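# Lift the carton with both hands and hold it

## Task

Grip the carton between the two hands, raise the whole carton at least three finger-widths above the table and keep it motionless in the air, touching nothing but the hands at the end. It fails if any motor of either hand reads moving in hand_stopped_by at the end, or if anything is placed or knocked off the table.

## Robot and tools

ROBOT. A humanoid upper body on a stand beyond the table's near (-x) edge, facing +x. left_arm is on the +y side and ends in a left hand; right_arm is on the -y side with a right hand. Each hand has five fingers driven by six motors. Cameras: cam_high, cam_left_wrist, cam_right_wrist, each 504x504, returned in that order.

SCENE FRAME. Positions in results are metres in one shared frame: table top at z = 0, +z up, +x across the table away from the robot, near table edge at x = 0.18. The origin lies roughly under the pelvis (pelvis 0.01 to 0.14 m up). Shoulders sit about 0.28 m above the pelvis, 0.06 m toward +x, at y = +0.10 (left) and -0.10 (right). A hand point cannot get more than 0.62 m from its shoulder. The body may be rotated or tilted, and printed positions get less accurate at long reach.

HAND POINT AND ITS AXES. Each arm is steered by a point 0.05 m in front of the palm, where index pad and thumb tip meet in a pinch. Its +z runs along straight fingers (fingertips 0.06 to 0.07 m beyond it), +y points out of the palm, and +x runs across the palm: away from the thumb on the right hand, toward the thumb on the left hand. A wrist bracket on the little-finger side sticks out 0.03 m past the point along +y and 0.11 m across; it can collide.

execute_actions(actions). actions is a list of actions; each action is a list of up to 15 rows, one row per 1/30 s step. A short action repeats its last row until 15 steps (0.5 s) have passed. An empty list just returns state and images. Every row holds 28 numbers in [-1, 1], both arms always: left dx, dy, dz, rx, ry, rz, then left little, ring, middle, index, thumb_bend, thumb_turn, force_limit, speed; then the same 14 for the right. dx..rz are an offset, not a pose: the target relative to that hand point's measured pose when the action began (for a call's first action, the last pose a result reported), expressed in the hand point's own axes. Rows do not add up; each is measured from that same start. Scale: 1.0 = 0.6 m or 180 degrees; rx, ry, rz form one rotation vector. Each step the command is clipped to within 70 mm and 16 degrees of the measured pose, so large offsets need several actions; after an action the arm stops at its last clipped pose.

HAND NUMBERS are absolute targets, not offsets. Fingers: +1 straight, -1 curled into the palm. thumb_bend: +1 straight, -1 fully bent. thumb_turn: +1 beside the palm, -1 in front of it facing the fingers. Pinch: index about -0.22, thumb_bend -0.75, thumb_turn -0.57. force_limit maps linearly from about 0 N (-1) to 10 N (+1) fingertip force (15 N for the two thumb motors) and only stops closing. speed maps from nearly 0 (-1) to full (+1; full travel in 0.6 s). There is no 'unchanged' value: repeat the last eight numbers sent for that hand, or if none, its hand_measured six plus hand_force_limit and hand_speed.

move(target, speed, blocking). target is one 28-number row laid out as above; its pose part is an offset from the pose in the latest result showing one, in hand-point axes, and its hand numbers are sent at the start. Each hand point travels a straight line; both finish together in 0.5 to 10 s (cut off at 10 s). speed is the top path speed in m/s, 0.002 to 0.5, default 0.25; turning is capped at twice that in rad/s. Paths ignore obstacles and the other arm, and the hand may overshoot the speed, mostly with a near-straight arm. blocking=false returns after 0.5 s while motion continues; then only wait or stop are accepted until a result shows it ended. The result adds a move: line (done, off_target, moving, held, fault) and limits (paced = pose clipped; held = steps blocked, after which the arm may jump quickly), plus each hand point's distance from its target.

wait(seconds): 0 to 10; the arms keep their last command. stop(): brakes a running move, needing room. zoom_image(camera, region): region [x0, y0, x1, y1] in pixels, at most 504 by 504. show_instructions(): reference pages. finished_scene(scene): ends scene 1 after the last command is held; irreversible.

RESULT LINES. left_arm/right_arm give end_effector_position (m) and end_effector_quat_wxyz. Hand target lines show where each arm is now driven. hand_measured, hand_stopped_by, hand_load_n, hand_force_limit, hand_speed list the six motors in send order. hand_stopped_by words: moving, target, force, stalled, fault (dead motor). hand_load_n is positive when something pushes a finger open; loads dropping near 0 mean the grip is lost. 'pose unreachable' means the clearance check altered or blocked that arm. MOTOR HOT warns from 90 °C; at 120 °C the arm drops (OVER-TEMPERATURE FAULT).

GRIPPING. With the thumb turned fully in front, a hand can enclose objects 0.035 to 0.08 m across, lying across the palm on the wrist side of the point; turn the thumb before contact. A motor moves only when its target changes by at least 0.01, keeps going after the action, then locks. Blocked motors read moving until their time runs out, then stalled, so let them settle before finishing. For a gentle grip close at speed -0.9 or lower. To squeeze more, raise force_limit and send a target further closed than hand_measured.

AVOID. Hard collisions or pressing between the two arms (any part). Joint torque limits: 22 N m for shoulder, elbow and wrist roll, 4.4 N m for wrist pitch and yaw, held weight included; exceeding one freezes that arm for 10 s. Fast moves into contact and targets set deep past contact push hard. Do not drop, slip or slam the carton or knock items off the table. For an arm meant to stay still, send the offset back to its wanted pose first, then zeros.

Each tool is called after "Call:" as name(argument=value, ...) on one line, values as JSON.

Reference images:

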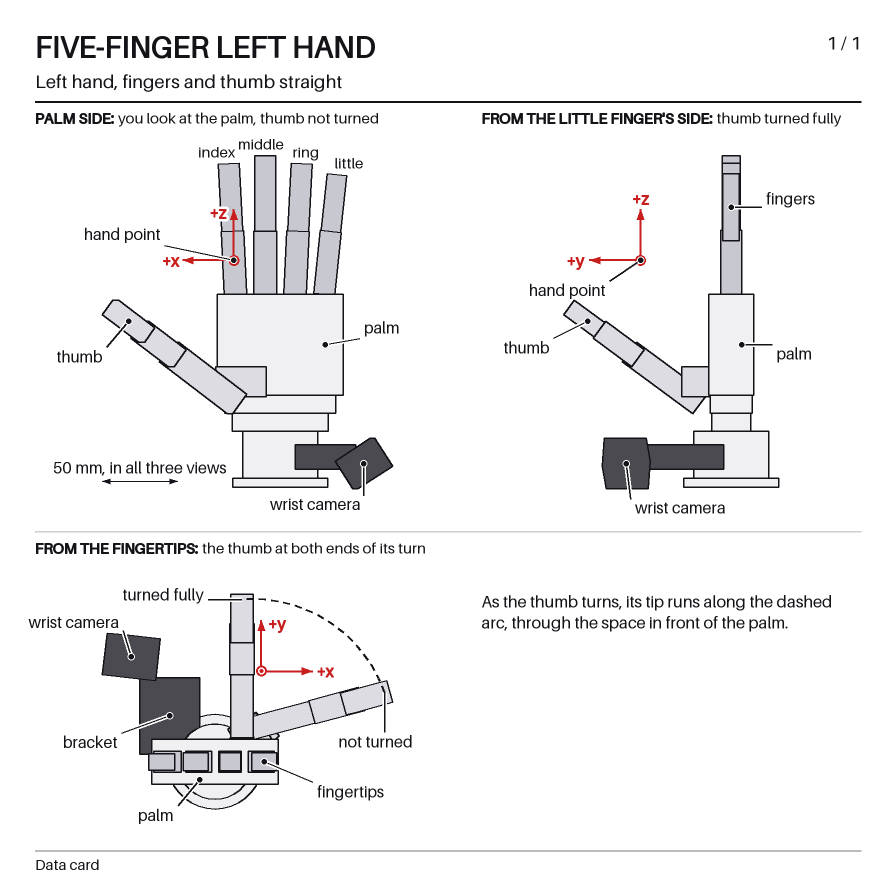

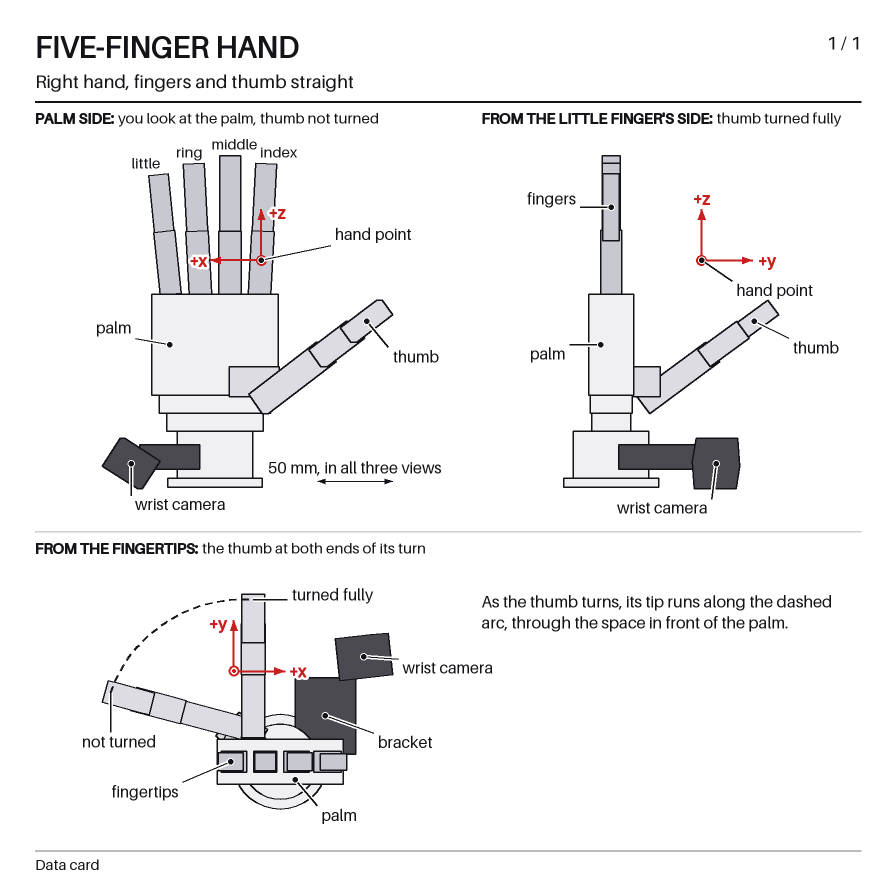

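## Session

Call:
execute_actions(actions=[])

Scene clock: 0.00 s.
left_arm: end_effector_position=(+0.0849, +0.1576, +0.4877) hand_measured=(+1.000, +1.000, +1.000, +1.000, +1.000, +1.000) hand_load_n=(+0.0, +0.0, +0.0, +0.0, +0.0, +0.0) hand_stopped_by=(target, target, target, target, target, target) hand_force_limit=0.00 hand_speed=-0.80 end_effector_quat_wxyz=(+0.003, -0.029, -0.124, +0.992) | right_arm: end_effector_position=(+0.1934, -0.0580, +0.4412) hand_measured=(+1.000, +1.000, +1.000, +1.000, +1.000, +1.000) hand_load_n=(+0.0, +0.0, +0.0, +0.0, +0.0, +0.0) hand_stopped_by=(target, target, target, target, target, target) hand_force_limit=0.00 hand_speed=-0.80 end_effector_quat_wxyz=(+0.957, -0.219, +0.121, +0.148)
Joint positions: left_arm=[-0.167  0.563  0.253 -0.646 -0.603 -1.014 -0.215] | right_arm=[-0.037 -0.455 -0.187 -0.464  0.555 -0.963  0.425]
Joint velocities: left_arm=[-0.006  0.006  0.012  0.     0.005  0.     0.   ] | right_arm=[-0.003 -0.006  0.012  0.    -0.005  0.     0.   ]
Motor temperatures (°C, as the motors report them): left_arm=[33 28 34 35 29 23 19] | right_arm=[32 40 27 31 27 19 23]
Hand target (left_arm): +0.085, +0.158, +0.488; +0.003, -0.029, -0.124, +0.992
Hand target (right_arm): +0.193, -0.058, +0.441; +0.957, -0.219, +0.121, +0.148

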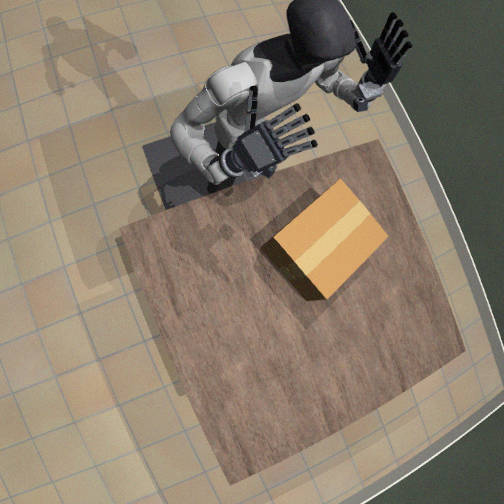

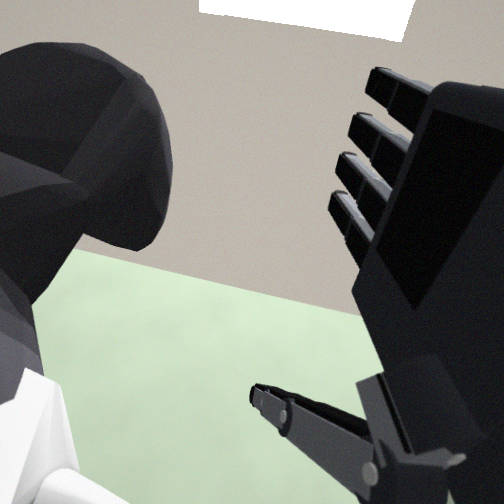

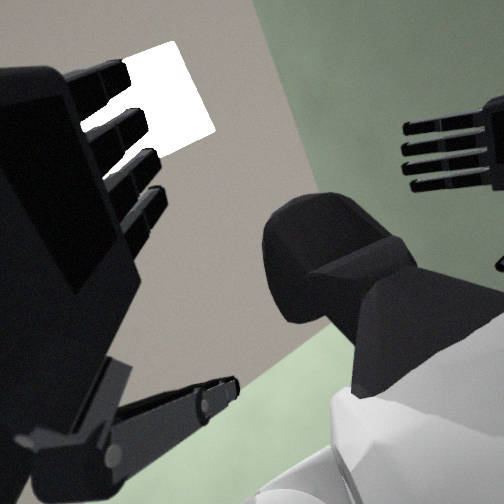

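Call:
zoom_image(camera="cam_high", region=[200, 100, 452, 352])

Call:
zoom_image(camera="cam_high", region=[0, 0, 504, 504])

Region (200, 100, 452, 352) of cam_high's 504x504 image, scaled by 2.000, with more detail than that image has.

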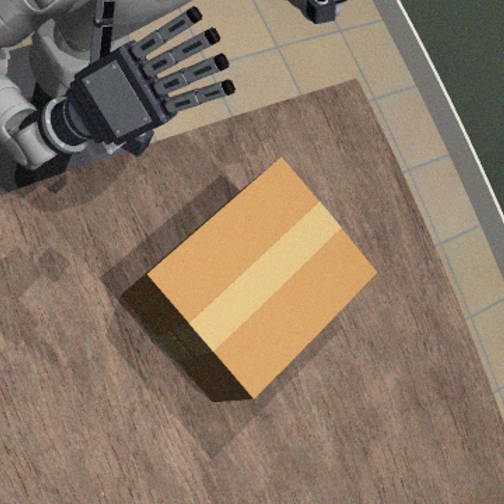

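Region (0, 0, 504, 504) of cam_high's 504x504 image, scaled by 1.000.

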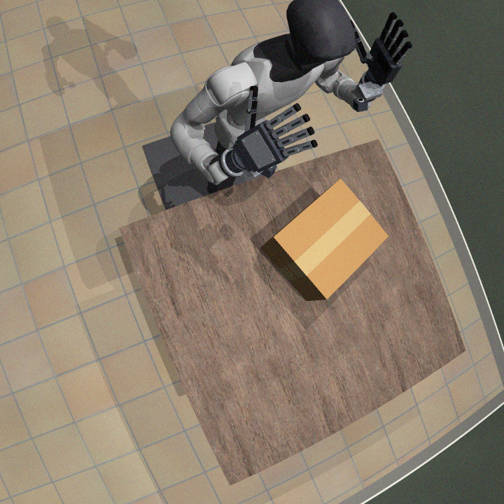

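Call:
move(target=[-0.334,-0.2417,-0.439,0.158,-0.6054,0.0104,1,1,1,1,1,1,0,-0.8,0.3415,-0.2385,-0.315,0.0721,0.4743,0.1177,1,1,1,1,1,1,0,-0.8], speed=0.4)

Scene clock: 4.87 s.
left_arm: end_effector_position=(+0.3057, +0.3503, +0.2842) hand_measured=(+1.000, +1.000, +1.000, +1.000, +1.000, +1.000) hand_load_n=(+0.0, +0.0, +0.0, +0.0, +0.0, +0.0) hand_stopped_by=(target, target, target, target, target, target) hand_force_limit=0.00 hand_speed=-0.80 end_effector_quat_wxyz=(-0.094, +0.781, +0.125, +0.605) | right_arm: end_effector_position=(+0.4045, -0.2136, +0.2789) hand_measured=(+1.000, +1.000, +1.000, +1.000, +1.000, +1.000) hand_load_n=(+0.0, +0.0, +0.0, +0.0, +0.0, +0.0) hand_stopped_by=(target, target, target, target, target, target) hand_force_limit=0.00 hand_speed=-0.80 end_effector_quat_wxyz=(+0.607, -0.143, +0.775, +0.102)
Joint positions: left_arm=[ 0.41   1.004  0.746 -0.505 -1.238  0.5    0.157] | right_arm=[ 0.323 -1.3   -0.3    0.107  1.307 -0.035  0.459]
Joint velocities: left_arm=[ 0.002  0.    -0.003 -0.005 -0.009  0.003  0.   ] | right_arm=[-0.008  0.014  0.     0.     0.     0.001  0.002]
Motor temperatures (°C, as the motors report them): left_arm=[33 28 34 35 29 23 19] | right_arm=[32 40 27 32 27 20 23]
Hand target (left_arm): +0.306, +0.351, +0.284; -0.093, +0.781, +0.127, +0.604
Hand target (right_arm): +0.405, -0.214, +0.279; +0.607, -0.142, +0.775, +0.104
Off the commanded pose (left_arm): 0.012 m, 2 deg.
Off the commanded pose (right_arm): 0.012 m, 1 deg.
move: off_target (left_arm, right_arm)

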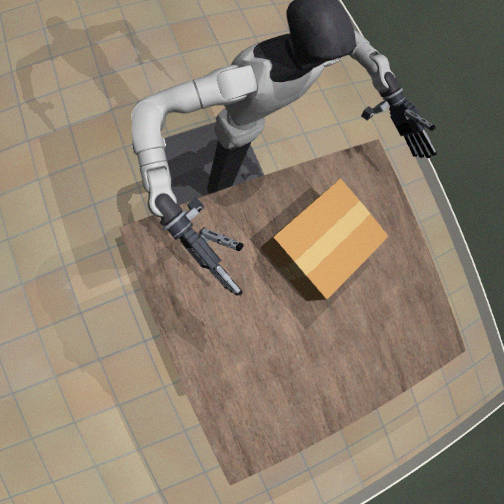

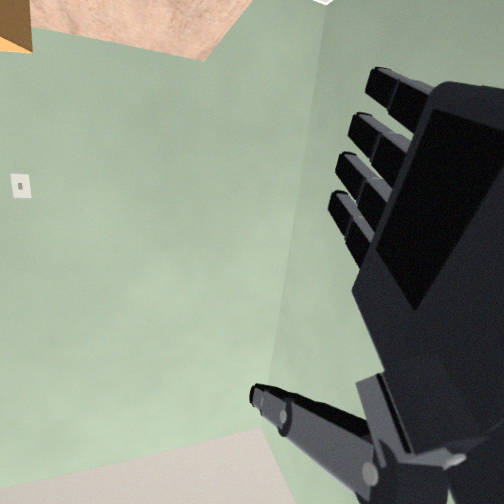

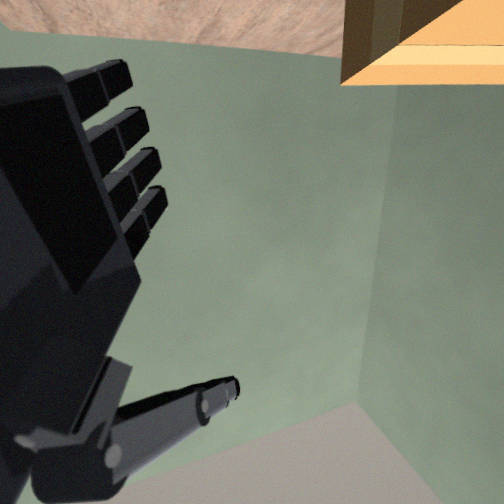

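Call:
move(target=[-0.2318,0.1432,0.1318,0.0084,-0.086,-0.002,1,1,1,1,1,1,0,-0.8,0.1848,0.1668,0.2738,0.002,0.0888,0.006,1,1,1,1,1,1,0,-0.8], speed=0.2)

Scene clock: 7.93 s.
left_arm: end_effector_position=(+0.3675, +0.2895, +0.1261) hand_measured=(+1.000, +1.000, +1.000, +1.000, +1.000, +1.000) hand_load_n=(+0.0, +0.0, +0.0, +0.0, +0.0, +0.0) hand_stopped_by=(target, target, target, target, target, target) hand_force_limit=0.00 hand_speed=-0.80 end_effector_quat_wxyz=(-0.085, +0.853, +0.161, +0.488) | right_arm: end_effector_position=(+0.4915, -0.0803, +0.1224) hand_measured=(+1.000, +1.000, +1.000, +1.000, +1.000, +1.000) hand_load_n=(+0.0, +0.0, +0.0, +0.0, +0.0, +0.0) hand_stopped_by=(target, target, target, target, target, target) hand_force_limit=0.00 hand_speed=-0.80 end_effector_quat_wxyz=(+0.487, -0.135, +0.859, +0.087)
Joint positions: left_arm=[-0.095  0.761 -0.013 -0.237 -0.948  0.525  0.466] | right_arm=[-0.61  -0.784  0.419  0.475  0.914  0.279  0.081]
Joint velocities: left_arm=[ 0.005 -0.006  0.006 -0.009  0.003  0.     0.   ] | right_arm=[-0.008 -0.012  0.005  0.011  0.002 -0.003  0.001]
Motor temperatures (°C, as the motors report them): left_arm=[33 29 34 35 29 23 19] | right_arm=[33 41 27 32 27 20 23]
Hand target (left_arm): +0.368, +0.291, +0.126; -0.088, +0.853, +0.161, +0.489
Hand target (right_arm): +0.492, -0.080, +0.123; +0.488, -0.138, +0.858, +0.086
Off the commanded pose (left_arm): 0.011 m, 2 deg.
Off the commanded pose (right_arm): 0.009 m, 2 deg.
move: off_target (left_arm, right_arm)

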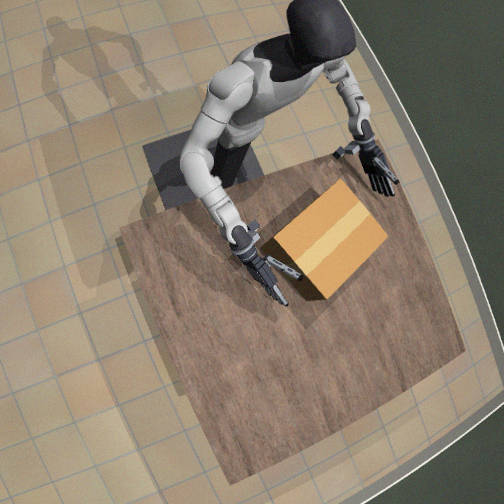

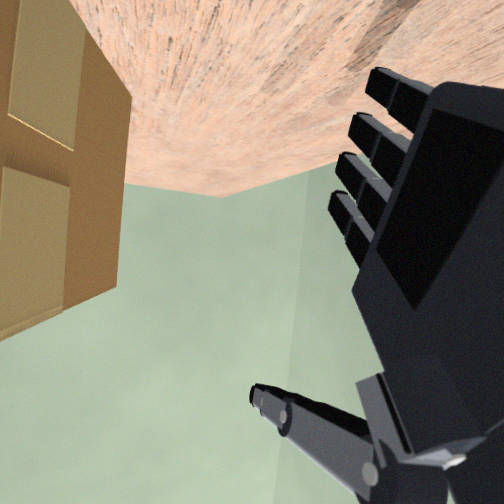

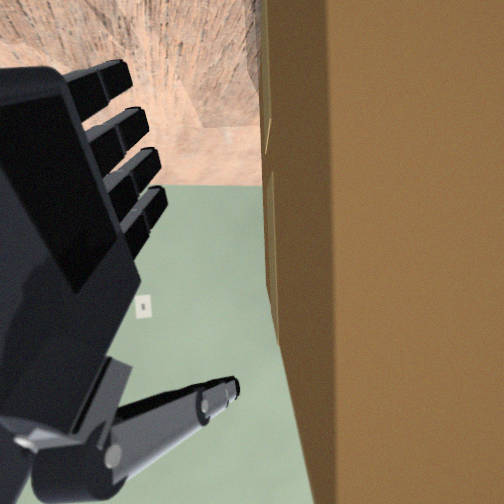

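Call:
move(target=[0.0513,0.2008,-0.013,-0.005,0.003,0.0075,1,1,1,1,1,1,0,-0.8,-0.0645,0.1017,-0.0053,-0.002,-0.004,-0.008,1,1,1,1,1,1,0,-0.8], speed=0.12)

Call:
zoom_image(camera="cam_high", region=[220, 120, 420, 320])

Scene clock: 10.50 s.
left_arm: end_effector_position=(+0.4185, +0.1816, +0.1539) hand_measured=(+1.000, +1.000, +1.000, +1.000, +1.000, +1.000) hand_load_n=(+0.0, +0.0, +0.0, +0.0, +0.0, +0.0) hand_stopped_by=(target, target, target, target, target, target) hand_force_limit=0.00 hand_speed=-0.80 end_effector_quat_wxyz=(-0.079, +0.855, +0.156, +0.488) | right_arm: end_effector_position=(+0.4860, -0.0191, +0.1547) hand_measured=(+1.000, +1.000, +1.000, +1.000, +1.000, +1.000) hand_load_n=(+0.0, +0.0, +0.0, +0.0, +0.0, +0.0) hand_stopped_by=(target, target, target, target, target, target) hand_force_limit=0.00 hand_speed=-0.80 end_effector_quat_wxyz=(+0.490, -0.151, +0.854, +0.080)
Joint positions: left_arm=[-0.444  0.449 -0.245 -0.317 -0.953  0.763  0.932] | right_arm=[-0.664 -0.746  0.419  0.162  0.973  0.512 -0.214]
Joint velocities: left_arm=[ 0.     0.     0.011 -0.002 -0.015  0.     0.   ] | right_arm=[ 0.008 -0.009  0.002  0.005 -0.006  0.     0.   ]
Motor temperatures (°C, as the motors report them): left_arm=[33 29 34 35 29 23 19] | right_arm=[33 42 27 32 27 20 23]
Hand target (left_arm): +0.418, +0.183, +0.153; -0.083, +0.856, +0.155, +0.486
Hand target (right_arm): +0.485, -0.016, +0.156; +0.490, -0.151, +0.854, +0.085
Off the commanded pose (left_arm): 0.004 m, 1 deg.
Off the commanded pose (right_arm): 0.005 m, 1 deg.
move: off_target (left_arm, right_arm)

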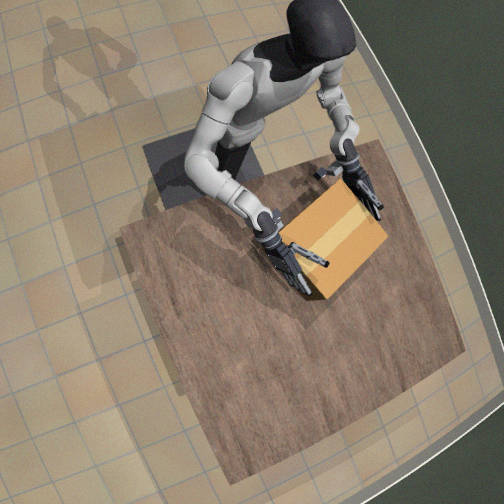

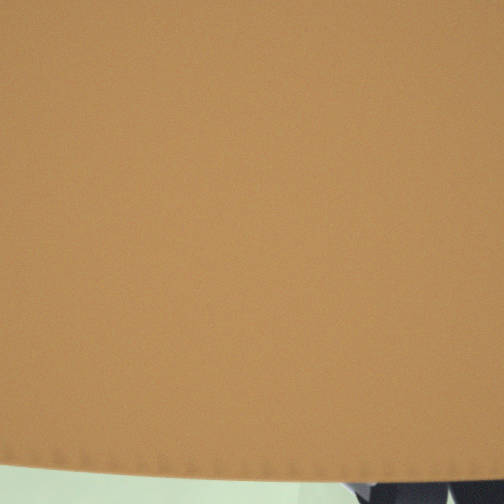

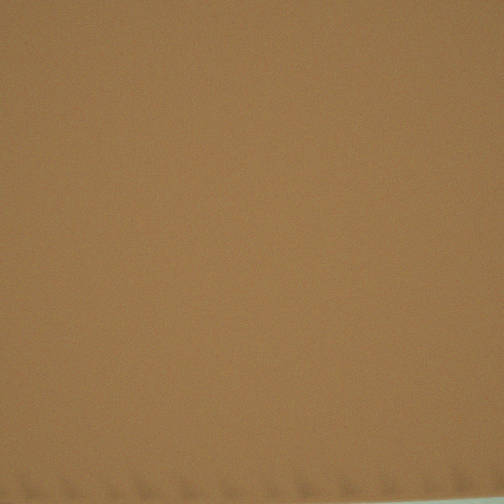

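Region (220, 120, 420, 320) of cam_high's 504x504 image, scaled by 2.520, with more detail than that image has.

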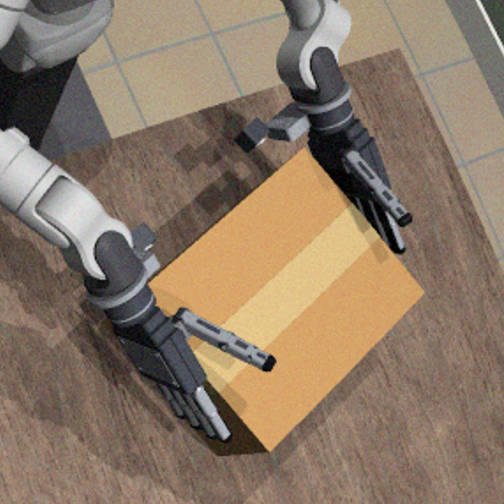

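Call:
move(target=[0.006,0.05,-0.003,0,0,0.005,0.9,0.9,0.9,0.9,1,1,-0.6,-0.5,-0.006,0.033,-0.003,0,0,0,0.9,0.9,0.9,0.9,1,1,-0.6,-0.5], speed=0.04)

Call:
zoom_image(camera="cam_high", region=[220, 120, 420, 320])

Scene clock: 11.73 s.
left_arm: end_effector_position=(+0.4275, +0.1637, +0.1548) hand_measured=(+0.900, +0.900, +0.900, +0.900, +1.000, +1.000) hand_load_n=(+0.0, +0.0, +0.0, +0.0, +0.0, +0.0) hand_stopped_by=(target, target, target, target, target, target) hand_force_limit=-0.60 hand_speed=-0.50 end_effector_quat_wxyz=(-0.095, +0.856, +0.156, +0.483) | right_arm: end_effector_position=(+0.4859, -0.0179, +0.1537) hand_measured=(+0.900, +0.900, +0.900, +0.900, +1.000, +1.000) hand_load_n=(+0.0, +0.0, +0.0, +0.0, +0.0, +0.0) hand_stopped_by=(target, target, target, target, target, target) hand_force_limit=-0.60 hand_speed=-0.50 end_effector_quat_wxyz=(+0.491, -0.145, +0.858, +0.053)
Joint positions: left_arm=[-0.517  0.373 -0.305 -0.272 -0.934  0.779  1.034] | right_arm=[-0.663 -0.729  0.418  0.106  0.975  0.559 -0.322]
Joint velocities: left_arm=[-0.002  0.011  0.    -0.002  0.006  0.     0.004] | right_arm=[ 0.    -0.002  0.002 -0.005 -0.009  0.003  0.   ]
Motor temperatures (°C, as the motors report them): left_arm=[33 29 34 35 29 23 19] | right_arm=[34 42 27 32 27 20 23]
Hand target (left_arm): +0.429, +0.154, +0.157; -0.082, +0.857, +0.151, +0.485
Hand target (right_arm): +0.479, -0.001, +0.158; +0.490, -0.152, +0.855, +0.080
Off the commanded pose (left_arm): 0.011 m, 2 deg.
Off the commanded pose (right_arm): 0.019 m, 3 deg.
move: off_target (left_arm, right_arm)

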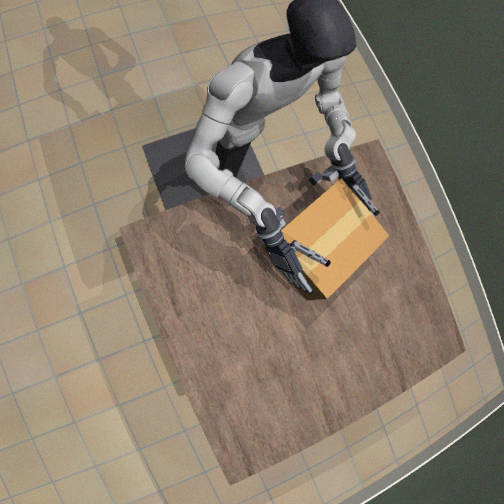

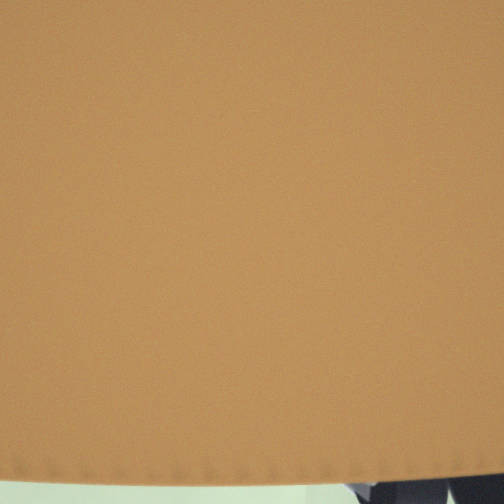

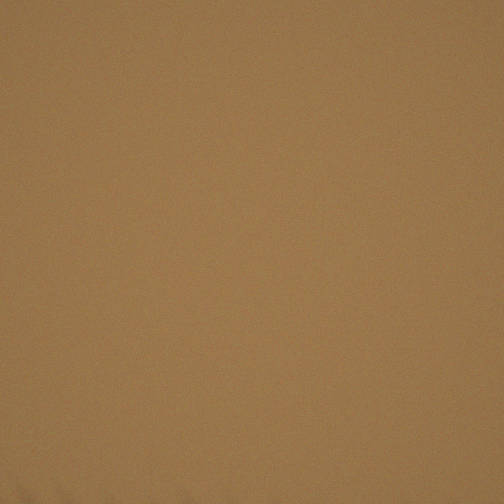

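Region (220, 120, 420, 320) of cam_high's 504x504 image, scaled by 2.520, with more detail than that image has.

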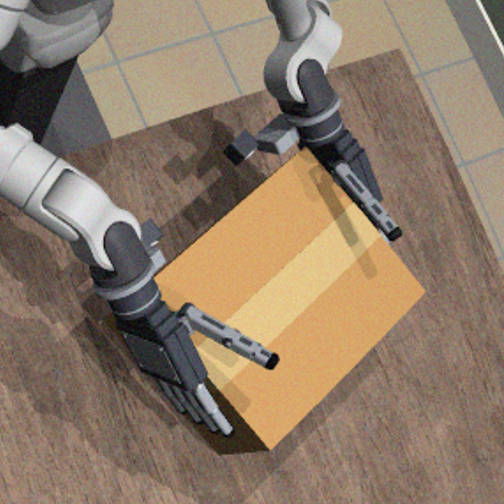

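Call:
execute_actions(actions=[[[0.003,0.03,0,-0.012,0,0,0.5,0.5,0.5,0.5,1,1,-0.6,-0.7,-0.005,0.03,0,-0.017,0,0.004,0.5,0.5,0.5,0.5,1,1,-0.6,-0.7]]])

Call:
wait(seconds=0.3)

Scene clock: 12.47 s.
left_arm: end_effector_position=(+0.4327, +0.1671, +0.1511) hand_measured=(+0.752, +0.786, +0.820, +0.802, +1.000, +1.000) hand_load_n=(+3.5, +0.5, +0.0, +0.0, +0.0, +0.0) hand_stopped_by=(force, force, force, force, target, target) hand_force_limit=-0.60 hand_speed=-0.70 end_effector_quat_wxyz=(-0.108, +0.856, +0.159, +0.480) | right_arm: end_effector_position=(+0.4896, -0.0190, +0.1534) hand_measured=(+0.720, +0.752, +0.802, +0.802, +1.000, +1.000) hand_load_n=(+1.5, +2.5, +0.0, +0.5, +0.0, +0.0) hand_stopped_by=(force, force, force, force, target, target) hand_force_limit=-0.60 hand_speed=-0.70 end_effector_quat_wxyz=(+0.490, -0.141, +0.859, +0.051)
Joint positions: left_arm=[-0.541  0.361 -0.314 -0.225 -0.91   0.771  1.039] | right_arm=[-0.678 -0.721  0.418  0.13   0.973  0.561 -0.321]
Joint velocities: left_arm=[-0.005  0.011 -0.005 -0.006 -0.006  0.     0.   ] | right_arm=[ 0.014  0.005 -0.002  0.005  0.     0.     0.   ]
Motor temperatures (°C, as the motors report them): left_arm=[34 29 34 36 29 23 19] | right_arm=[34 41 28 32 27 20 23]
Hand target (left_arm): +0.434, +0.148, +0.156; -0.078, +0.858, +0.148, +0.485
Hand target (right_arm): +0.481, -0.000, +0.155; +0.486, -0.152, +0.857, +0.079
Off the commanded pose (left_arm): 0.021 m, 4 deg.
Off the commanded pose (right_arm): 0.020 m, 4 deg.

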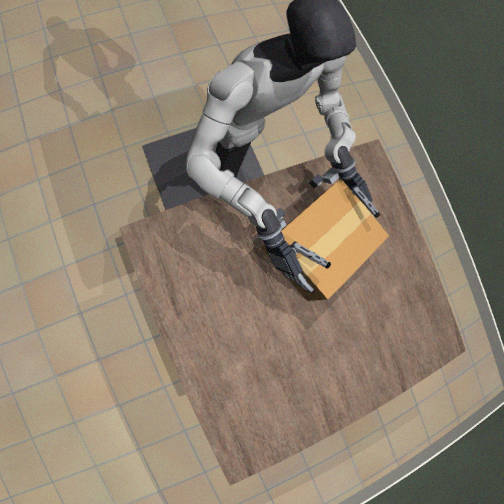

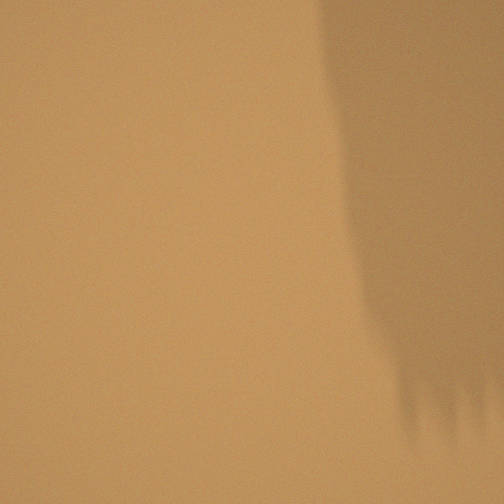

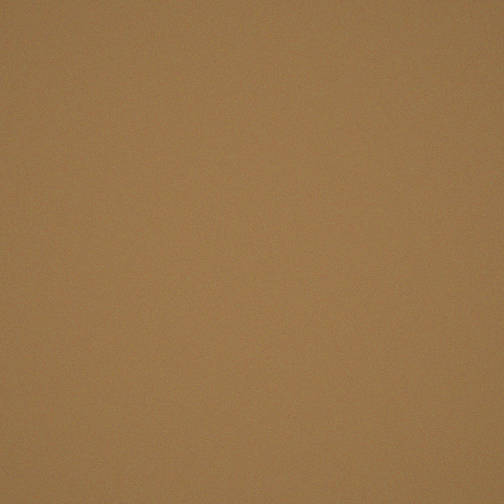

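Scene clock: 12.77 s.
left_arm: end_effector_position=(+0.4327, +0.1671, +0.1511) hand_measured=(+0.752, +0.786, +0.820, +0.802, +1.000, +1.000) hand_load_n=(+3.5, +0.5, +0.0, +0.0, +0.0, +0.0) hand_stopped_by=(force, force, force, force, target, target) hand_force_limit=-0.60 hand_speed=-0.70 end_effector_quat_wxyz=(-0.108, +0.856, +0.159, +0.480) | right_arm: end_effector_position=(+0.4896, -0.0190, +0.1534) hand_measured=(+0.720, +0.752, +0.802, +0.802, +1.000, +1.000) hand_load_n=(+1.5, +2.5, +0.0, +0.5, +0.0, +0.0) hand_stopped_by=(force, force, force, force, target, target) hand_force_limit=-0.60 hand_speed=-0.70 end_effector_quat_wxyz=(+0.490, -0.141, +0.859, +0.051)
Joint positions: left_arm=[-0.541  0.361 -0.314 -0.225 -0.91   0.771  1.039] | right_arm=[-0.678 -0.721  0.418  0.13   0.973  0.561 -0.321]
Joint velocities: left_arm=[ 0.012  0.002  0.017 -0.002  0.006  0.     0.   ] | right_arm=[ 0.    -0.011 -0.017  0.005  0.002  0.     0.   ]
Motor temperatures (°C, as the motors report them): left_arm=[34 29 34 36 29 23 19] | right_arm=[34 41 28 32 27 20 23]
Hand target (left_arm): +0.434, +0.148, +0.156; -0.078, +0.858, +0.148, +0.485
Hand target (right_arm): +0.481, -0.000, +0.155; +0.486, -0.152, +0.857, +0.079
Off the commanded pose (left_arm): 0.021 m, 4 deg.
Off the commanded pose (right_arm): 0.020 m, 4 deg.
wait: 0.30 s; at rest by 0.17 s

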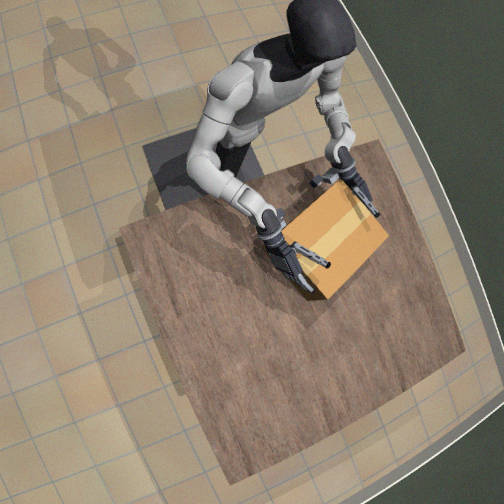

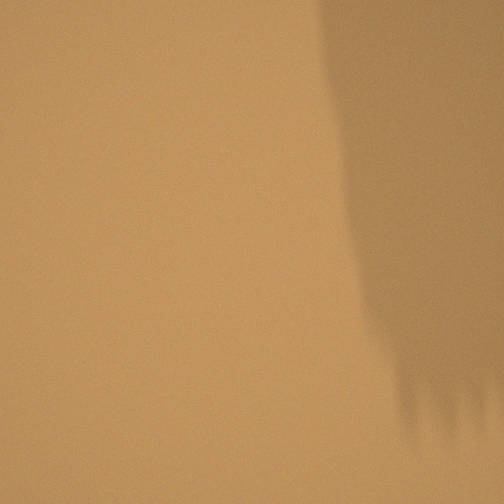

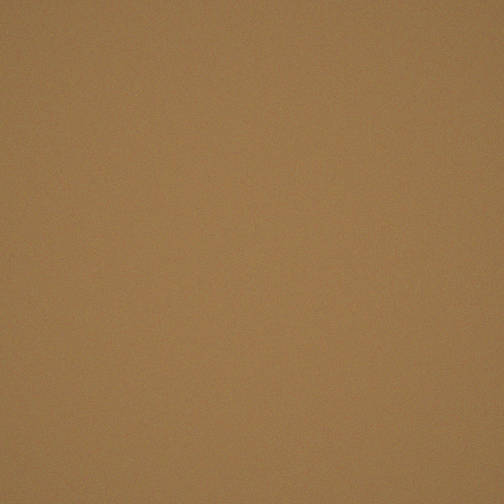

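Call:
execute_actions(actions=[[[0.005,0.04,-0.008,-0.024,0,0,0.5,0.5,0.5,0.5,1,1,-0.6,-0.7,-0.003,0.04,-0.008,-0.022,0,0.004,0.5,0.5,0.5,0.5,1,1,-0.6,-0.7],[0.005,0.045,-0.008,-0.026,0,0,0.5,0.5,0.5,0.5,1,1,-0.6,-0.7,-0.003,0.045,-0.008,-0.024,0,0.004,0.5,0.5,0.5,0.5,1,1,-0.6,-0.7],[0.005,0.05,-0.008,-0.028,0,0,0.5,0.5,0.5,0.5,1,1,-0.6,-0.7,-0.003,0.05,-0.008,-0.026,0,0.004,0.5,0.5,0.5,0.5,1,1,-0.6,-0.7],[0.005,0.055,-0.009,-0.03,0,0,0.5,0.5,0.5,0.5,1,1,-0.6,-0.7,-0.003,0.055,-0.009,-0.028,0,0.004,0.5,0.5,0.5,0.5,1,1,-0.6,-0.7],[0.005,0.06,-0.01,-0.032,0,0,0.5,0.5,0.5,0.5,1,1,-0.6,-0.7,-0.003,0.06,-0.01,-0.03,0,0.004,0.5,0.5,0.5,0.5,1,1,-0.6,-0.7],[0.005,0.065,-0.011,-0.034,0,0,0.5,0.5,0.5,0.5,1,1,-0.6,-0.7,-0.003,0.065,-0.011,-0.032,0,0.004,0.5,0.5,0.5,0.5,1,1,-0.6,-0.7],[0.005,0.07,-0.012,-0.036,0,0,0.5,0.5,0.5,0.5,1,1,-0.6,-0.7,-0.003,0.07,-0.012,-0.034,0,0.004,0.5,0.5,0.5,0.5,1,1,-0.6,-0.7]]])

Scene clock: 13.77 s.
left_arm: end_effector_position=(+0.4393, +0.1668, +0.1487) hand_measured=(+0.752, +0.786, +0.820, +0.802, +1.000, +1.000) hand_load_n=(+0.0, +0.0, +0.0, +0.0, +0.0, +0.0) hand_stopped_by=(force, force, force, force, target, target) hand_force_limit=-0.60 hand_speed=-0.70 end_effector_quat_wxyz=(-0.116, +0.856, +0.154, +0.480) | right_arm: end_effector_position=(+0.4900, -0.0201, +0.1526) hand_measured=(+0.720, +0.752, +0.802, +0.802, +1.000, +1.000) hand_load_n=(+0.0, +1.5, +0.0, +0.5, +0.0, +0.0) hand_stopped_by=(force, force, force, force, target, target) hand_force_limit=-0.60 hand_speed=-0.70 end_effector_quat_wxyz=(+0.489, -0.139, +0.860, +0.041)
Joint positions: left_arm=[-0.573  0.355 -0.33  -0.173 -0.889  0.76   1.027] | right_arm=[-0.679 -0.718  0.417  0.117  0.973  0.577 -0.351]
Joint velocities: left_arm=[ 0.002  0.006 -0.014  0.002 -0.014 -0.003 -0.002] | right_arm=[ 0.    -0.002  0.008  0.    -0.003  0.001  0.   ]
Motor temperatures (°C, as the motors report them): left_arm=[34 29 34 36 29 23 19] | right_arm=[35 41 27 32 27 20 24]
Hand target (left_arm): +0.442, +0.127, +0.157; -0.060, +0.861, +0.132, +0.488
Hand target (right_arm): +0.471, +0.018, +0.157; +0.480, -0.162, +0.856, +0.099
Off the commanded pose (left_arm): 0.041 m, 7 deg.
Off the commanded pose (right_arm): 0.044 m, 7 deg.

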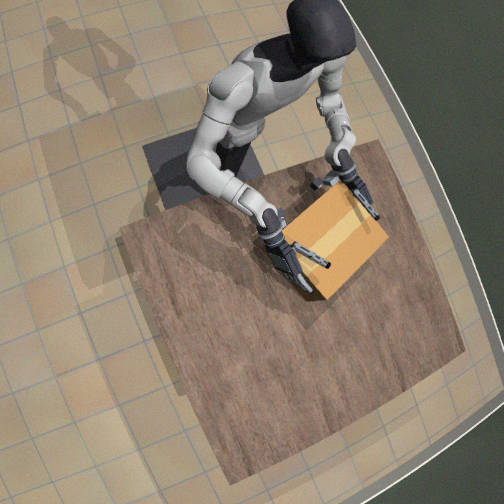

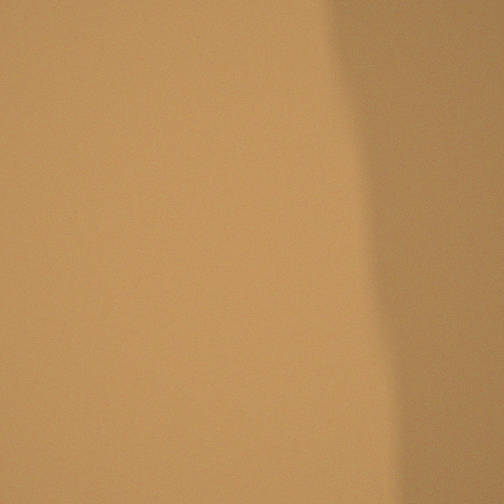

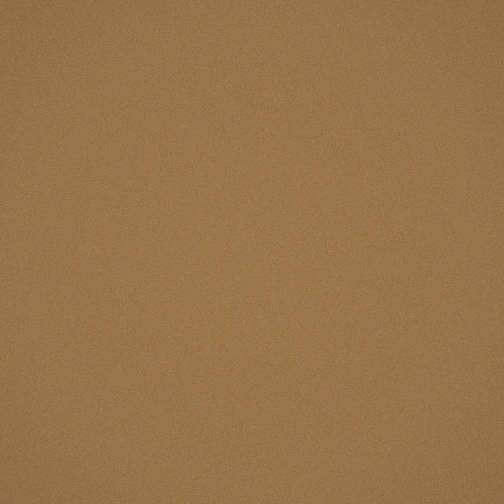

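Call:
execute_actions(actions=[[[0.006,0.068,-0.022,-0.042,0,0,0.5,0.5,0.5,0.5,1,1,-0.6,-0.7,-0.003,0.07,-0.012,-0.042,0,0.004,0.5,0.5,0.5,0.5,1,1,-0.6,-0.7],[0.006,0.069,-0.024,-0.045,0,0,0.5,0.5,0.5,0.5,1,1,-0.6,-0.7,-0.003,0.071,-0.013,-0.044,0,0.004,0.5,0.5,0.5,0.5,1,1,-0.6,-0.7],[0.006,0.07,-0.026,-0.048,0,0,0.5,0.5,0.5,0.5,1,1,-0.6,-0.7,-0.003,0.072,-0.014,-0.046,0,0.004,0.5,0.5,0.5,0.5,1,1,-0.6,-0.7],[0.006,0.071,-0.028,-0.051,0,0,0.5,0.5,0.5,0.5,1,1,-0.6,-0.7,-0.003,0.073,-0.015,-0.048,0,0.004,0.5,0.5,0.5,0.5,1,1,-0.6,-0.7],[0.006,0.072,-0.03,-0.054,0,0,0.5,0.5,0.5,0.5,1,1,-0.6,-0.7,-0.003,0.074,-0.016,-0.05,0,0.004,0.5,0.5,0.5,0.5,1,1,-0.6,-0.7],[0.006,0.073,-0.032,-0.057,0,0,0.5,0.5,0.5,0.5,1,1,-0.6,-0.7,-0.003,0.075,-0.017,-0.053,0,0.004,0.5,0.5,0.5,0.5,1,1,-0.6,-0.7],[0.006,0.075,-0.035,-0.06,0,0,0.5,0.5,0.5,0.5,1,1,-0.6,-0.7,-0.003,0.075,-0.018,-0.056,0,0.004,0.5,0.5,0.5,0.5,1,1,-0.6,-0.7]]])

Call:
zoom_image(camera="cam_high", region=[220, 120, 420, 320])

Scene clock: 14.63 s.
left_arm: end_effector_position=(+0.4392, +0.1646, +0.1492) hand_measured=(+0.752, +0.786, +0.820, +0.804, +1.000, +1.000) hand_load_n=(+1.5, +1.5, +1.5, +5.0, +0.0, +0.0) hand_stopped_by=(force, force, force, force, target, target) hand_force_limit=-0.60 hand_speed=-0.70 end_effector_quat_wxyz=(-0.108, +0.859, +0.135, +0.483) | right_arm: end_effector_position=(+0.4893, -0.0217, +0.1536) hand_measured=(+0.720, +0.752, +0.802, +0.802, +1.000, +1.000) hand_load_n=(+1.0, +3.5, +2.0, +3.5, +0.0, +0.0) hand_stopped_by=(force, force, force, force, target, target) hand_force_limit=-0.60 hand_speed=-0.70 end_effector_quat_wxyz=(+0.485, -0.150, +0.860, +0.052)
Joint positions: left_arm=[-0.574  0.383 -0.327 -0.18  -0.896  0.775  0.98 ] | right_arm=[-0.685 -0.74   0.416  0.137  0.97   0.576 -0.287]
Joint velocities: left_arm=[ 0.008  0.    -0.009 -0.008  0.003  0.005 -0.005] | right_arm=[-0.006 -0.006  0.018  0.    -0.002  0.     0.004]
Motor temperatures (°C, as the motors report them): left_arm=[34 29 34 36 29 23 19] | right_arm=[35 41 27 32 27 20 24]
Hand target (left_arm): +0.439, +0.120, +0.162; -0.036, +0.863, +0.108, +0.492
Hand target (right_arm): +0.469, +0.019, +0.158; +0.474, -0.176, +0.854, +0.119
Off the commanded pose (left_arm): 0.048 m, 9 deg.
Off the commanded pose (right_arm): 0.047 m, 8 deg.

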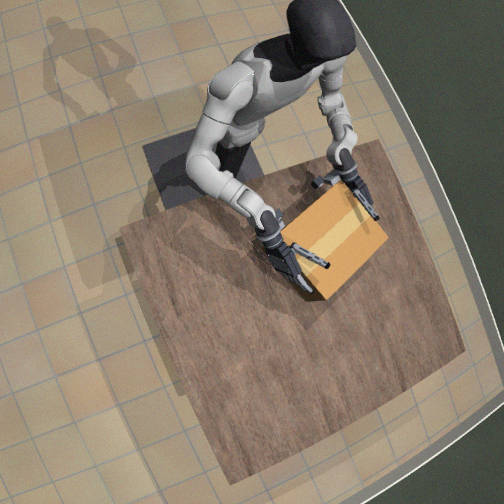

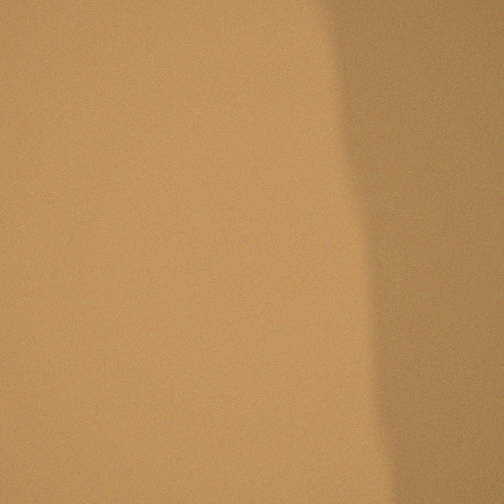

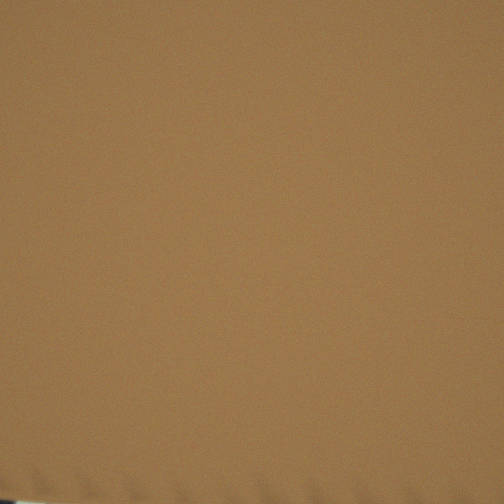

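Region (220, 120, 420, 320) of cam_high's 504x504 image, scaled by 2.520, with more detail than that image has.

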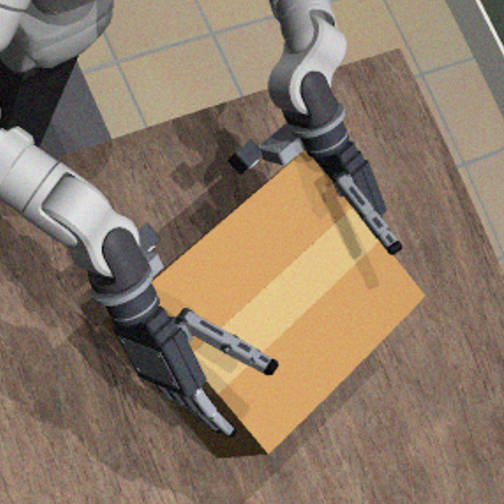

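Call:
execute_actions(actions=[[[0.009,0.072,-0.035,-0.049,0,-0.008,0.5,0.5,0.5,0.5,1,1,-0.6,-0.7,-0.004,0.077,-0.016,-0.046,0,0.006,0.5,0.5,0.5,0.5,1,1,-0.6,-0.7],[0.009,0.075,-0.036,-0.05,0,-0.008,0.5,0.5,0.5,0.5,1,1,-0.6,-0.7,-0.004,0.08,-0.016,-0.047,0,0.006,0.5,0.5,0.5,0.5,1,1,-0.6,-0.7],[0.009,0.078,-0.037,-0.051,0,-0.008,0.5,0.5,0.5,0.5,1,1,-0.6,-0.7,-0.004,0.083,-0.017,-0.048,0,0.006,0.5,0.5,0.5,0.5,1,1,-0.6,-0.7],[0.0124,0.081,-0.04,-0.052,0,-0.008,0.5,0.5,0.5,0.5,1,1,-0.6,-0.7,-0.0074,0.086,-0.019,-0.049,0,0.006,0.5,0.5,0.5,0.5,1,1,-0.6,-0.7],[0.0159,0.081,-0.042,-0.052,0,-0.008,0.5,0.5,0.5,0.5,1,1,-0.6,-0.7,-0.0108,0.086,-0.021,-0.049,0,0.006,0.5,0.5,0.5,0.5,1,1,-0.6,-0.7],[0.0193,0.081,-0.044,-0.052,0,-0.008,0.5,0.5,0.5,0.5,1,1,-0.6,-0.7,-0.0142,0.086,-0.023,-0.049,0,0.006,0.5,0.5,0.5,0.5,1,1,-0.6,-0.7],[0.0227,0.081,-0.046,-0.052,0,-0.008,0.5,0.5,0.5,0.5,1,1,-0.6,-0.7,-0.0176,0.086,-0.025,-0.049,0,0.006,0.5,0.5,0.5,0.5,1,1,-0.6,-0.7],[0.0262,0.08,-0.048,-0.052,0,-0.008,0.5,0.5,0.5,0.5,1,1,-0.6,-0.7,-0.021,0.085,-0.0275,-0.049,0,0.006,0.5,0.5,0.5,0.5,1,1,-0.6,-0.7],[0.0296,0.08,-0.05,-0.052,0,-0.008,0.5,0.5,0.5,0.5,1,1,-0.6,-0.7,-0.0244,0.085,-0.0295,-0.049,0,0.006,0.5,0.5,0.5,0.5,1,1,-0.6,-0.7],[0.033,0.08,-0.052,-0.052,0,-0.008,0.5,0.5,0.5,0.5,1,1,-0.6,-0.7,-0.0278,0.085,-0.0317,-0.049,0,0.006,0.5,0.5,0.5,0.5,1,1,-0.6,-0.7],[0.0365,0.08,-0.054,-0.052,0,-0.008,0.5,0.5,0.5,0.5,1,1,-0.6,-0.7,-0.0312,0.085,-0.034,-0.049,0,0.006,0.5,0.5,0.5,0.5,1,1,-0.6,-0.7],[0.04,0.079,-0.056,-0.052,0,-0.008,0.5,0.5,0.5,0.5,1,1,-0.6,-0.7,-0.0346,0.084,-0.036,-0.049,0,0.006,0.5,0.5,0.5,0.5,1,1,-0.6,-0.7],[0.0434,0.079,-0.058,-0.052,0,-0.008,0.5,0.5,0.5,0.5,1,1,-0.6,-0.7,-0.038,0.084,-0.038,-0.049,0,0.006,0.5,0.5,0.5,0.5,1,1,-0.6,-0.7],[0.0468,0.079,-0.06,-0.052,0,-0.008,0.5,0.5,0.5,0.5,1,1,-0.6,-0.7,-0.0414,0.084,-0.04,-0.049,0,0.006,0.5,0.5,0.5,0.5,1,1,-0.6,-0.7],[0.05,0.079,-0.062,-0.052,0,-0.008,0.5,0.5,0.5,0.5,1,1,-0.6,-0.7,-0.045,0.084,-0.042,-0.049,0,0.006,0.5,0.5,0.5,0.5,1,1,-0.6,-0.7]]])

Call:
execute_actions(actions=[])

Call:
zoom_image(camera="cam_high", region=[220, 120, 420, 320])

Scene clock: 15.83 s.
left_arm: end_effector_position=(+0.4337, +0.1615, +0.1620) hand_measured=(+0.752, +0.786, +0.820, +0.804, +1.000, +1.000) hand_load_n=(+0.0, +1.0, +1.5, +6.5, +0.0, +0.0) hand_stopped_by=(force, force, force, force, target, target) hand_force_limit=-0.60 hand_speed=-0.70 end_effector_quat_wxyz=(-0.102, +0.866, +0.141, +0.470) | right_arm: end_effector_position=(+0.4809, -0.0234, +0.1571) hand_measured=(+0.720, +0.752, +0.802, +0.802, +1.000, +1.000) hand_load_n=(+0.0, +3.0, +2.5, +4.5, +0.0, +0.0) hand_stopped_by=(force, force, force, force, target, target) hand_force_limit=-0.60 hand_speed=-0.70 end_effector_quat_wxyz=(+0.462, -0.159, +0.872, +0.042)
Joint positions: left_arm=[-0.593  0.361 -0.264 -0.258 -0.992  0.897  1.078] | right_arm=[-0.691 -0.771  0.377  0.056  1.027  0.712 -0.338]
Joint velocities: left_arm=[-0.379 -0.124  0.479 -0.681 -0.215 -0.069  0.281] | right_arm=[-0.017 -0.114 -0.213 -0.186  0.155  0.393 -0.232]
Motor temperatures (°C, as the motors report them): left_arm=[35 29 34 36 29 24 20] | right_arm=[36 41 27 33 27 21 26]
Hand target (left_arm): +0.437, +0.113, +0.191; -0.031, +0.863, +0.104, +0.494
Hand target (right_arm): +0.464, +0.025, +0.186; +0.471, -0.185, +0.854, +0.122
Off the commanded pose (left_arm): 0.058 m, 9 deg.
Off the commanded pose (right_arm): 0.059 m, 10 deg.

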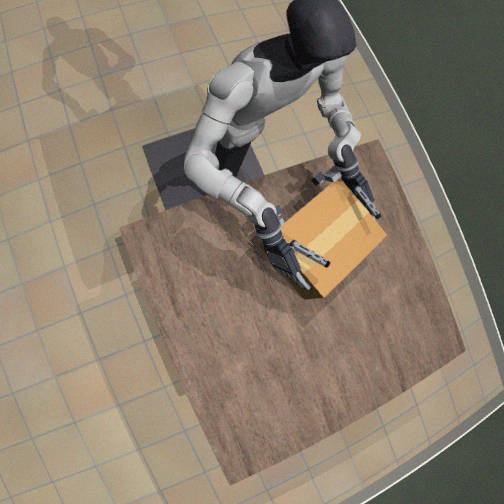

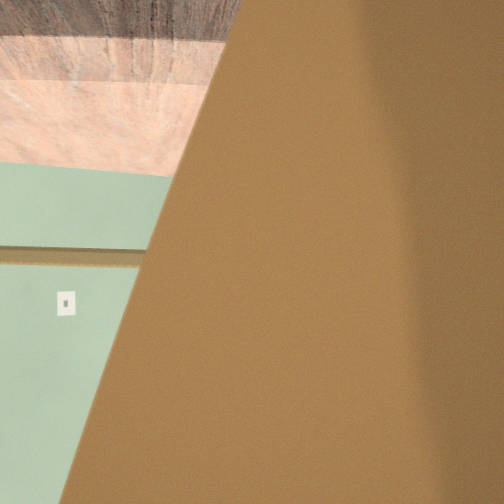

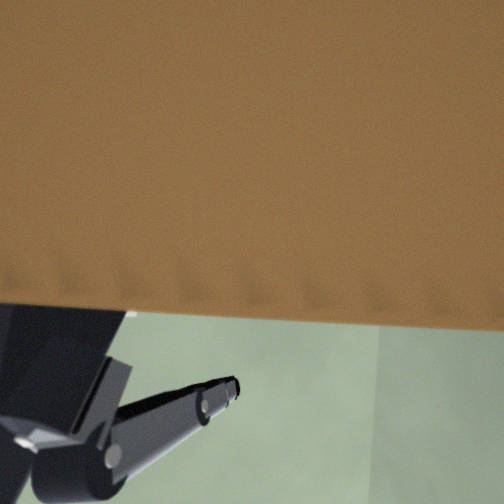

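Scene clock: 15.83 s.
left_arm: end_effector_position=(+0.4337, +0.1615, +0.1620) hand_measured=(+0.752, +0.786, +0.820, +0.804, +1.000, +1.000) hand_load_n=(+0.0, +1.0, +1.5, +6.5, +0.0, +0.0) hand_stopped_by=(force, force, force, force, target, target) hand_force_limit=-0.60 hand_speed=-0.70 end_effector_quat_wxyz=(-0.102, +0.866, +0.141, +0.470) | right_arm: end_effector_position=(+0.4809, -0.0234, +0.1571) hand_measured=(+0.720, +0.752, +0.802, +0.802, +1.000, +1.000) hand_load_n=(+0.0, +3.0, +2.5, +4.5, +0.0, +0.0) hand_stopped_by=(force, force, force, force, target, target) hand_force_limit=-0.60 hand_speed=-0.70 end_effector_quat_wxyz=(+0.462, -0.159, +0.872, +0.042)
Joint positions: left_arm=[-0.593  0.361 -0.264 -0.258 -0.992  0.897  1.078] | right_arm=[-0.691 -0.771  0.377  0.056  1.027  0.712 -0.338]
Joint velocities: left_arm=[-0.379 -0.124  0.479 -0.681 -0.215 -0.069  0.281] | right_arm=[-0.017 -0.114 -0.213 -0.186  0.155  0.393 -0.232]
Motor temperatures (°C, as the motors report them): left_arm=[35 29 34 36 29 24 20] | right_arm=[36 41 27 33 27 21 26]
Hand target (left_arm): +0.437, +0.113, +0.191; -0.031, +0.863, +0.104, +0.494
Hand target (right_arm): +0.464, +0.025, +0.186; +0.471, -0.185, +0.854, +0.122
Off the commanded pose (left_arm): 0.058 m, 9 deg.
Off the commanded pose (right_arm): 0.059 m, 10 deg.

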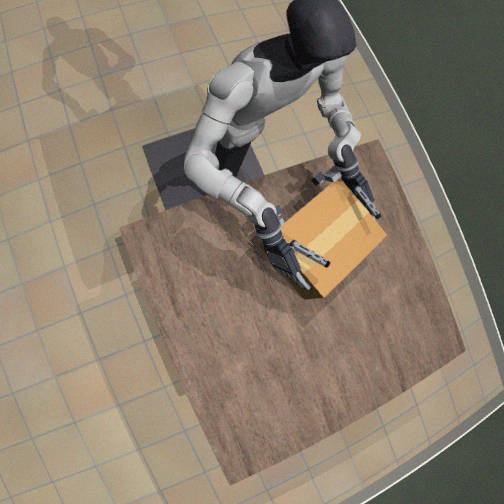

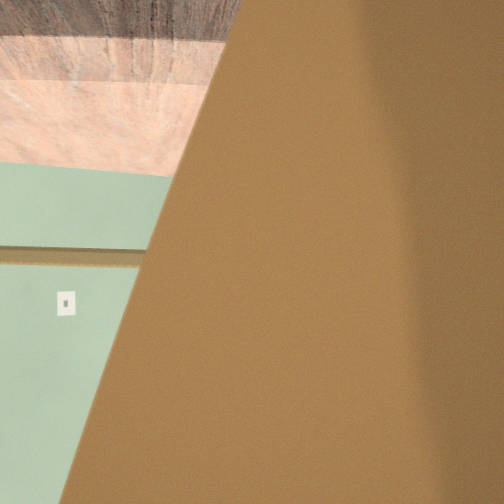

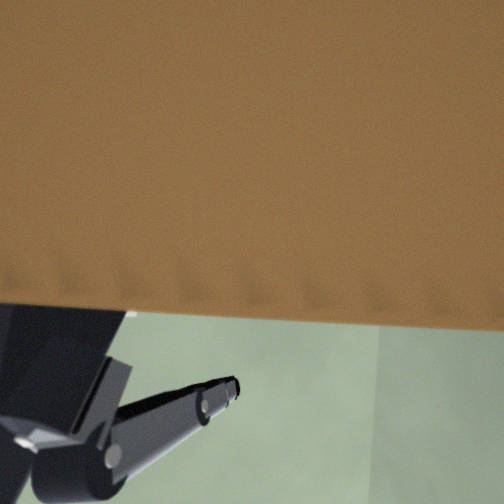

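Region (220, 120, 420, 320) of cam_high's 504x504 image, scaled by 2.520, with more detail than that image has.

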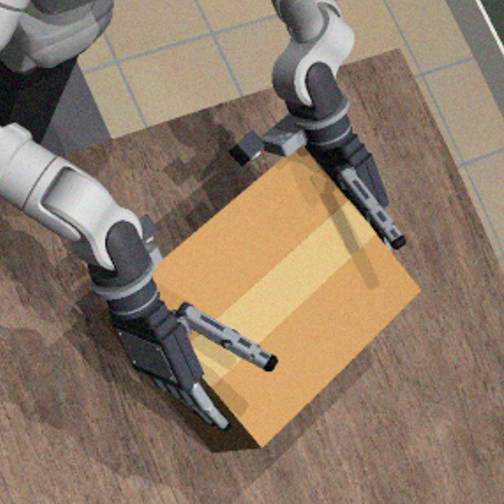

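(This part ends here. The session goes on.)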